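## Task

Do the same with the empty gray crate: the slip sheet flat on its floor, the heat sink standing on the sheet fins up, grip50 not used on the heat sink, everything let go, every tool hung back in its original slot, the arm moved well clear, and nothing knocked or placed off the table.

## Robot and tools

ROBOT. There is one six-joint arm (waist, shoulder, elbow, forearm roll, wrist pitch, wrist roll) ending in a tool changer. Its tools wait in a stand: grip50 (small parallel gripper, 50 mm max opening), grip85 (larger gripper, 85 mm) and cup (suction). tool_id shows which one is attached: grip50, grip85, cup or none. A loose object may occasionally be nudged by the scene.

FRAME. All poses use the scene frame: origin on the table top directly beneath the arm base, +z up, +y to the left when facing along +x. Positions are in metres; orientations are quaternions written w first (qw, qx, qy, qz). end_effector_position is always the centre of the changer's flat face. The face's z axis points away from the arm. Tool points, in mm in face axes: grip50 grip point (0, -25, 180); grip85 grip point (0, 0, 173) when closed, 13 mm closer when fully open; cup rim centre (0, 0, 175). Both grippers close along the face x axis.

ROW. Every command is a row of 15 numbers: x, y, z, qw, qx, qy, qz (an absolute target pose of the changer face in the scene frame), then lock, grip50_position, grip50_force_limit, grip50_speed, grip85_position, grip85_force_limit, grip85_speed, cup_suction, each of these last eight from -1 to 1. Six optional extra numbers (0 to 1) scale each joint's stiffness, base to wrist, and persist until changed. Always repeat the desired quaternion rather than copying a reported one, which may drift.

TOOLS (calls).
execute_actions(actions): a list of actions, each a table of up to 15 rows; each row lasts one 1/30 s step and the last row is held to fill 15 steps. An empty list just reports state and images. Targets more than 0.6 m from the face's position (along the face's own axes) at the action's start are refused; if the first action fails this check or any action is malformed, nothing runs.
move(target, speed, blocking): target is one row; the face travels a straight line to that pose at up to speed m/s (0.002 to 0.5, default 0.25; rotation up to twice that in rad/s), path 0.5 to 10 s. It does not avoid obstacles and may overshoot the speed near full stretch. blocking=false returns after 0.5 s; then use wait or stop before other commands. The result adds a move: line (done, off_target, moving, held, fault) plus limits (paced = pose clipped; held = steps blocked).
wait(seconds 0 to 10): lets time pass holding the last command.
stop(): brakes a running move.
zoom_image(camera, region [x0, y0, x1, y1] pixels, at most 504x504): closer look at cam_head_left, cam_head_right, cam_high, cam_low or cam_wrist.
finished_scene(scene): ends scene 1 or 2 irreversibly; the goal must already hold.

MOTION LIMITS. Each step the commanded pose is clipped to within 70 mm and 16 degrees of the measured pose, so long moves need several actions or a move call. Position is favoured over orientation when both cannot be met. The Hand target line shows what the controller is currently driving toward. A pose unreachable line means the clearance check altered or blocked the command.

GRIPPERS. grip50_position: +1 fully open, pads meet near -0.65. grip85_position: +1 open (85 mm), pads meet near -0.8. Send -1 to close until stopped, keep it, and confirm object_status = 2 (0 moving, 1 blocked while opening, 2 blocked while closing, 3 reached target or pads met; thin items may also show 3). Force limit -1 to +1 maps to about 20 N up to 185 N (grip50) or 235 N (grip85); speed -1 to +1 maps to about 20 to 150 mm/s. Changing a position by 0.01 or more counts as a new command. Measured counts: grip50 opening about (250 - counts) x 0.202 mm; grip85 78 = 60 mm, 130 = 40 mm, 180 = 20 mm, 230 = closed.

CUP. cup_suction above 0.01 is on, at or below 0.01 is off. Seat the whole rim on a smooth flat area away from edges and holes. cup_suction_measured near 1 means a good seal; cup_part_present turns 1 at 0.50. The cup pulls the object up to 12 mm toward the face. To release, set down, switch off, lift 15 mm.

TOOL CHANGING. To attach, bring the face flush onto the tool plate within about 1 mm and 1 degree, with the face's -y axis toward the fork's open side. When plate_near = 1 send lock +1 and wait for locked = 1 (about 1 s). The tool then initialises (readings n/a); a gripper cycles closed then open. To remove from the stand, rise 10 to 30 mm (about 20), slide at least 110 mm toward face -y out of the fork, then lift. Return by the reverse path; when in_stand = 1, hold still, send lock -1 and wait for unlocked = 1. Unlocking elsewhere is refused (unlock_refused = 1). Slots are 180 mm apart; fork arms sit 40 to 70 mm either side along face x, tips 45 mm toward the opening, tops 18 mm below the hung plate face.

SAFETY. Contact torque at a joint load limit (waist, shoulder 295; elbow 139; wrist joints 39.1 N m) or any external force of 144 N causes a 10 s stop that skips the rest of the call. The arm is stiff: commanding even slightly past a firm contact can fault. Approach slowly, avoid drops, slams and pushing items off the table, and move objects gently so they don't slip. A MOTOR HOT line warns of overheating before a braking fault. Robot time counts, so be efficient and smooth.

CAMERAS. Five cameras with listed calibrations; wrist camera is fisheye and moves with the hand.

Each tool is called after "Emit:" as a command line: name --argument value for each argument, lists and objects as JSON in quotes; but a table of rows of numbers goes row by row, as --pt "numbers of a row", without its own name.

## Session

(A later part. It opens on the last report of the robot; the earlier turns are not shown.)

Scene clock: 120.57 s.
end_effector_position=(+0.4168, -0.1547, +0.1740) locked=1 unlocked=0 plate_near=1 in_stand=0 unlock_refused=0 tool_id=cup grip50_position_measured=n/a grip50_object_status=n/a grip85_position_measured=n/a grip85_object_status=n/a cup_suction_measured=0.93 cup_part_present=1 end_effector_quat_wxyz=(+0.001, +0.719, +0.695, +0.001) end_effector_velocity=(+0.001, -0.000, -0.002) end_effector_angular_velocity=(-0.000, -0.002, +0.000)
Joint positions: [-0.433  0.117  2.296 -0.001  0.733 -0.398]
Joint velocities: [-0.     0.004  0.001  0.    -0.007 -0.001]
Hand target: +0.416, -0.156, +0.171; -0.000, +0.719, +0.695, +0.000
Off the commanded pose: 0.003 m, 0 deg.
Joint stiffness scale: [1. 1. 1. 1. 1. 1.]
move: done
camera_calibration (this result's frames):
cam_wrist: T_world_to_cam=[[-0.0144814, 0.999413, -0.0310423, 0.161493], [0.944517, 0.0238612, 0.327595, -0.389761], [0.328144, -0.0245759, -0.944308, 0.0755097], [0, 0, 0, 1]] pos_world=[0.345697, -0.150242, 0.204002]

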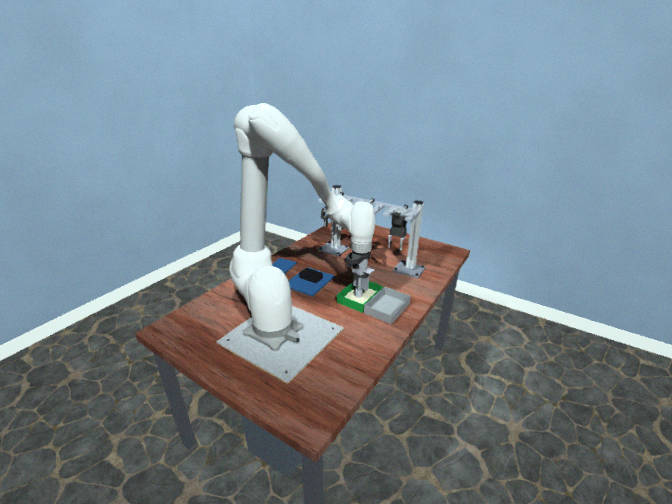

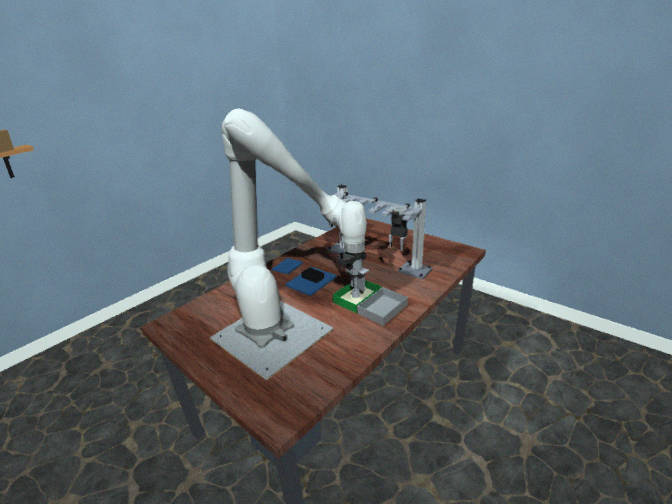

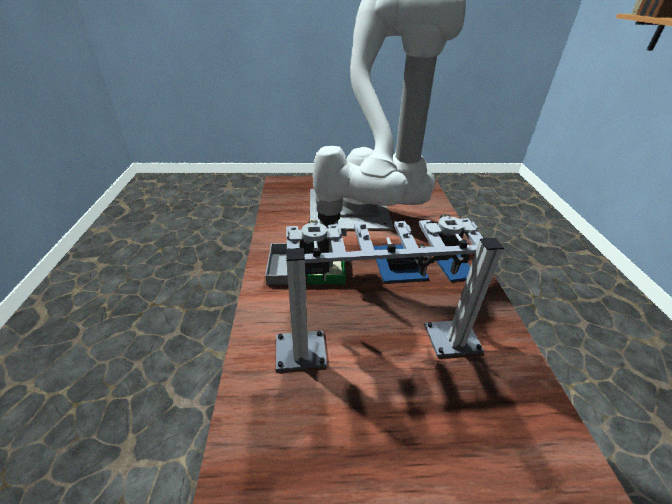

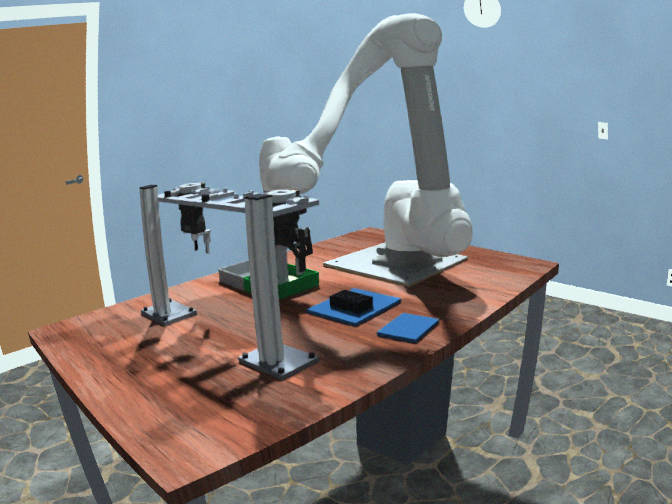

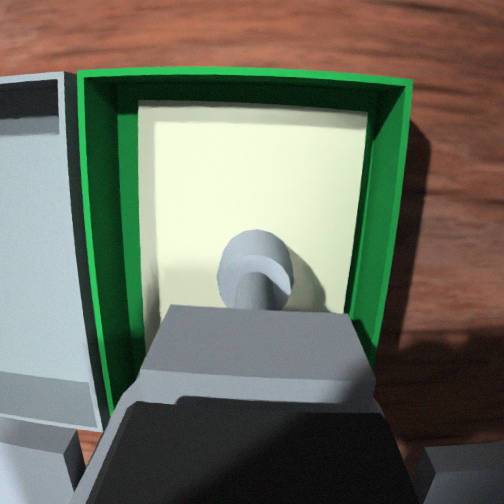

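Sheet sits toward -x; shift a few mm +x.

Emit:
move --target '[0.418,-0.157,0.24,0,0.7193,0.6947,0,0,1,0,0,1,0,0,1]' --speed 0.07

Emit:
move --target '[0.419,-0.298,0.24,0,0.701,0.7132,0,0,1,0,0,1,0,0,1]' --speed 0.12

Emit:
move --target '[0.419,-0.298,0.212,0,0.701,0.7132,0,0,1,0,0,1,0,0,1]' --speed 0.04

Scene clock: 129.37 s.
end_effector_position=(+0.4187, -0.1556, +0.2369) locked=1 unlocked=0 plate_near=1 in_stand=0 unlock_refused=0 tool_id=cup grip50_position_measured=n/a grip50_object_status=n/a grip85_position_measured=n/a grip85_object_status=n/a cup_suction_measured=0.95 cup_part_present=1 end_effector_quat_wxyz=(-0.001, +0.719, +0.695, -0.000) end_effector_velocity=(-0.000, +0.000, +0.002) end_effector_angular_velocity=(+0.000, +0.001, +0.000)
Joint positions: [-0.433  0.03   2.235 -0.001  0.884 -0.398]
Joint velocities: [ 0.    -0.003 -0.002 -0.     0.006 -0.   ]
Hand target: +0.418, -0.157, +0.240; +0.000, +0.719, +0.695, -0.000
Off the commanded pose: 0.003 m, 0 deg.
Joint stiffness scale: [1. 1. 1. 1. 1. 1.]
move: done
camera_calibration (this result's frames):
cam_wrist: T_world_to_cam=[[-0.0145423, 0.99947, -0.029132, 0.164023], [0.945875, 0.0231976, 0.323701, -0.411889], [0.324206, -0.0228478, -0.945711, 0.136508], [0, 0, 0, 1]] pos_world=[0.347724, -0.151262, 0.267204]

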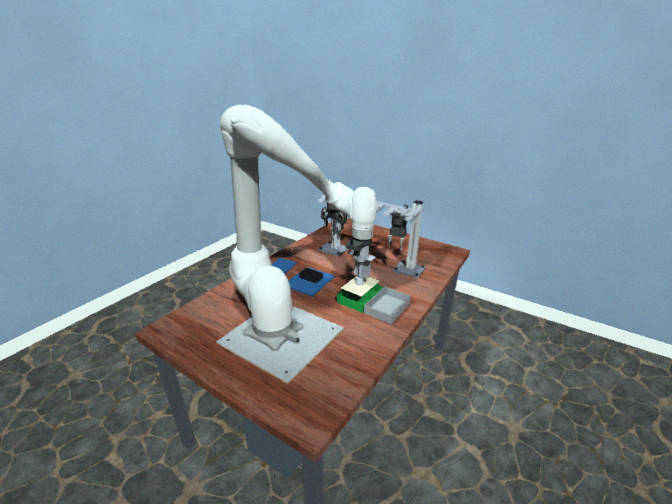

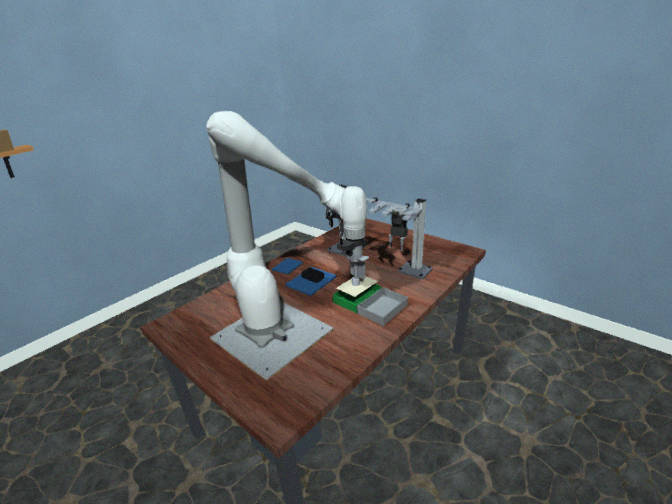

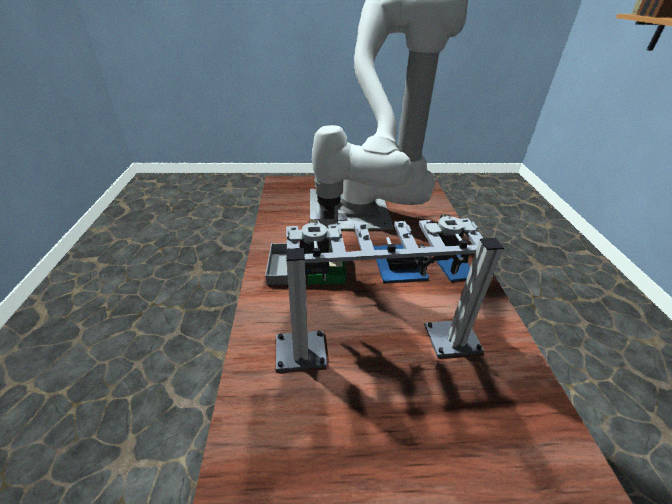

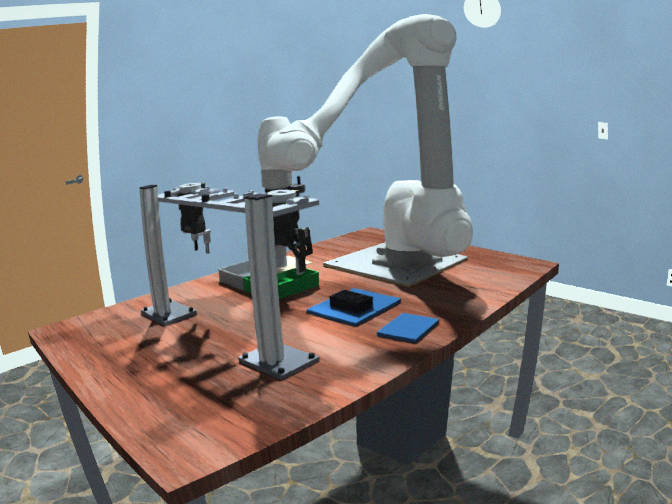

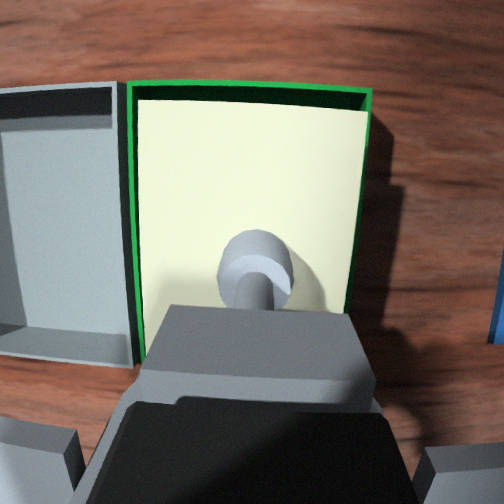

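Scene clock: 131.07 s.
end_effector_position=(+0.4193, -0.2959, +0.2413) locked=1 unlocked=0 plate_near=1 in_stand=0 unlock_refused=0 tool_id=cup grip50_position_measured=n/a grip50_object_status=n/a grip85_position_measured=n/a grip85_object_status=n/a cup_suction_measured=0.95 cup_part_present=1 end_effector_quat_wxyz=(+0.003, +0.701, +0.713, +0.001) end_effector_velocity=(+0.000, -0.002, -0.000) end_effector_angular_velocity=(+0.000, +0.000, +0.004)
Joint positions: [-0.681  0.124  2.122 -0.001  0.895 -0.696]
Joint velocities: [-0.002  0.002 -0.002 -0.     0.    -0.006]
Hand target: +0.419, -0.298, +0.240; -0.000, +0.701, +0.713, +0.000
Off the commanded pose: 0.003 m, 0 deg.
Joint stiffness scale: [1. 1. 1. 1. 1. 1.]
move: done
camera_calibration (this result's frames):
cam_wrist: T_world_to_cam=[[-0.0643493, 0.997365, -0.0335003, 0.325625], [0.940908, 0.0718232, 0.330958, -0.396003], [0.332492, -0.0102238, -0.943051, 0.13693], [0, 0, 0, 1]] pos_world=[0.348029, -0.294925, 0.271101]

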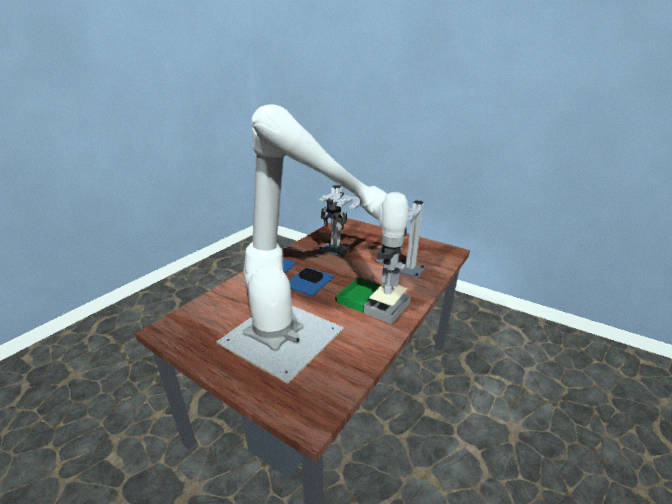

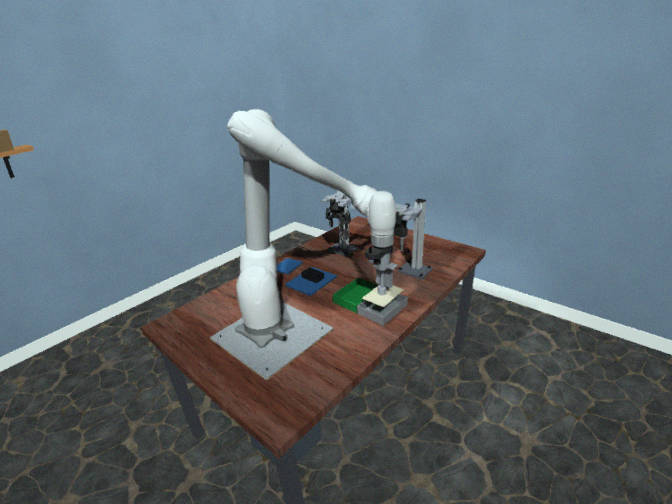

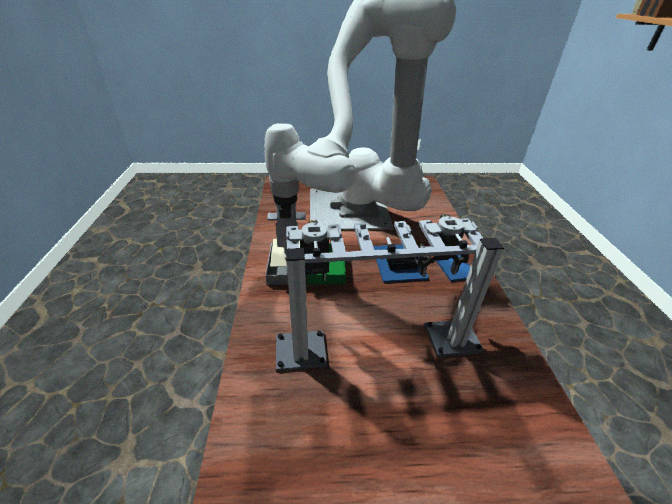

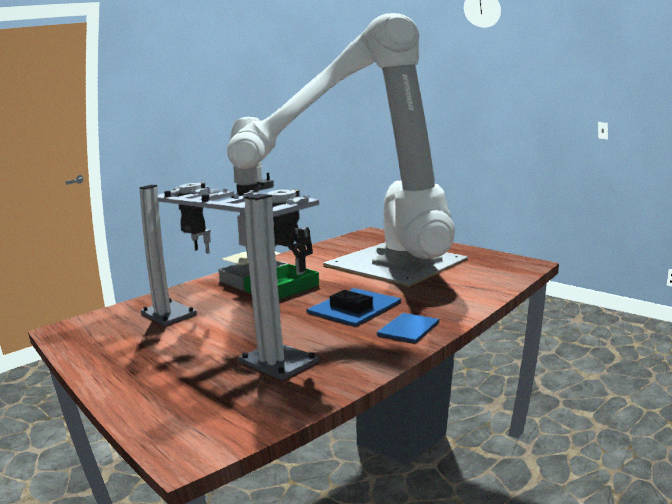

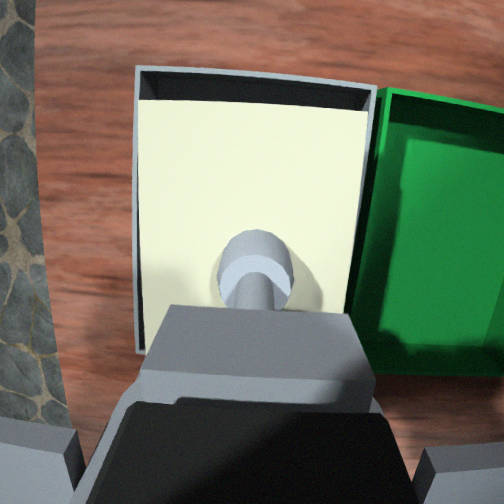

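Scene clock: 132.17 s.
end_effector_position=(+0.4201, -0.2964, +0.2153) locked=1 unlocked=0 plate_near=1 in_stand=0 unlock_refused=0 tool_id=cup grip50_position_measured=n/a grip50_object_status=n/a grip85_position_measured=n/a grip85_object_status=n/a cup_suction_measured=0.95 cup_part_present=1 end_effector_quat_wxyz=(+0.001, +0.701, +0.713, +0.001) end_effector_velocity=(+0.000, -0.000, -0.002) end_effector_angular_velocity=(-0.000, -0.001, -0.001)
Joint positions: [-0.681  0.158  2.141 -0.001  0.845 -0.696]
Joint velocities: [-0.     0.002  0.001  0.001 -0.004  0.   ]
Hand target: +0.419, -0.298, +0.212; -0.000, +0.701, +0.713, +0.000
Off the commanded pose: 0.004 m, 0 deg.
Joint stiffness scale: [1. 1. 1. 1. 1. 1.]
move: off_target
camera_calibration (this result's frames):
cam_wrist: T_world_to_cam=[[-0.0645321, 0.997441, -0.0307844, 0.324889], [0.941919, 0.0710703, 0.328233, -0.388148], [0.329581, -0.00781484, -0.944095, 0.114321], [0, 0, 0, 1]] pos_world=[0.348892, -0.295578, 0.245335]

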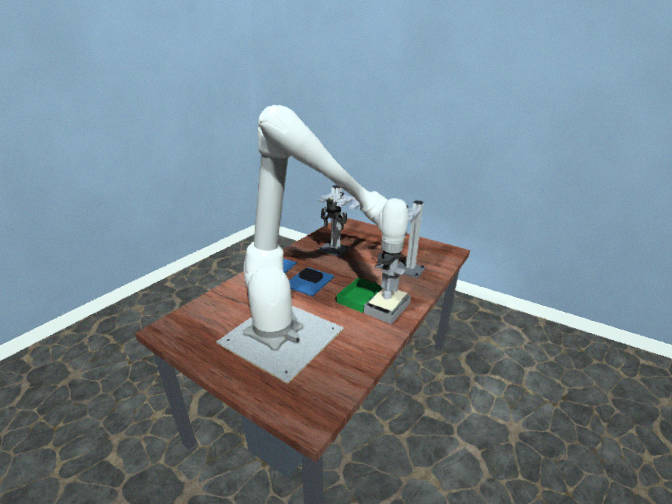

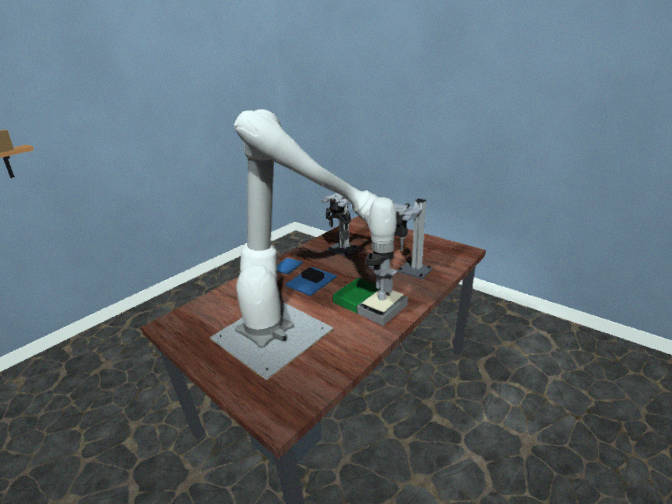

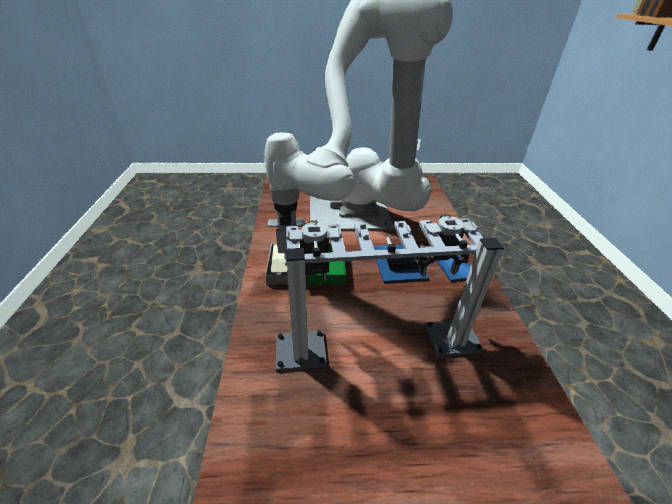

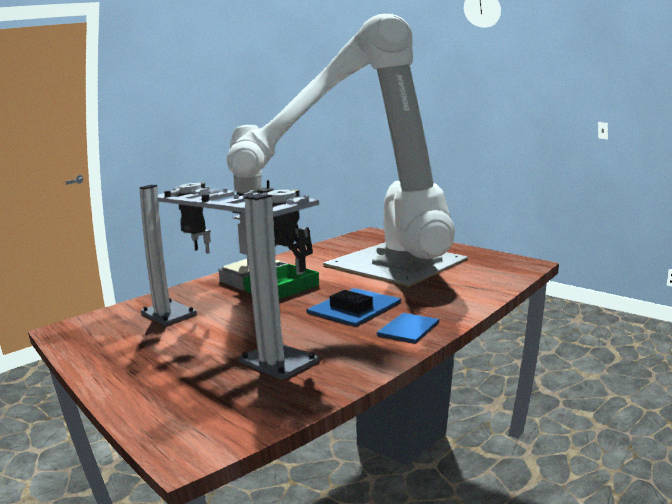

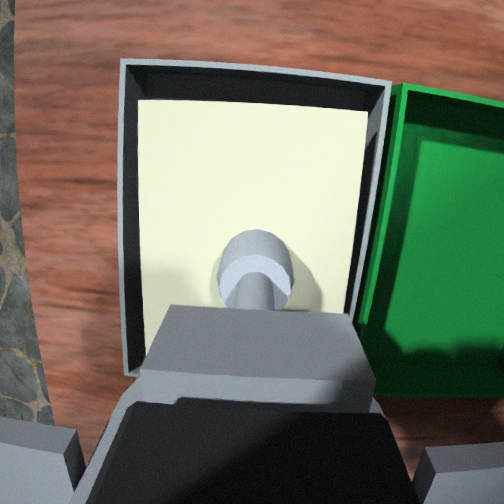

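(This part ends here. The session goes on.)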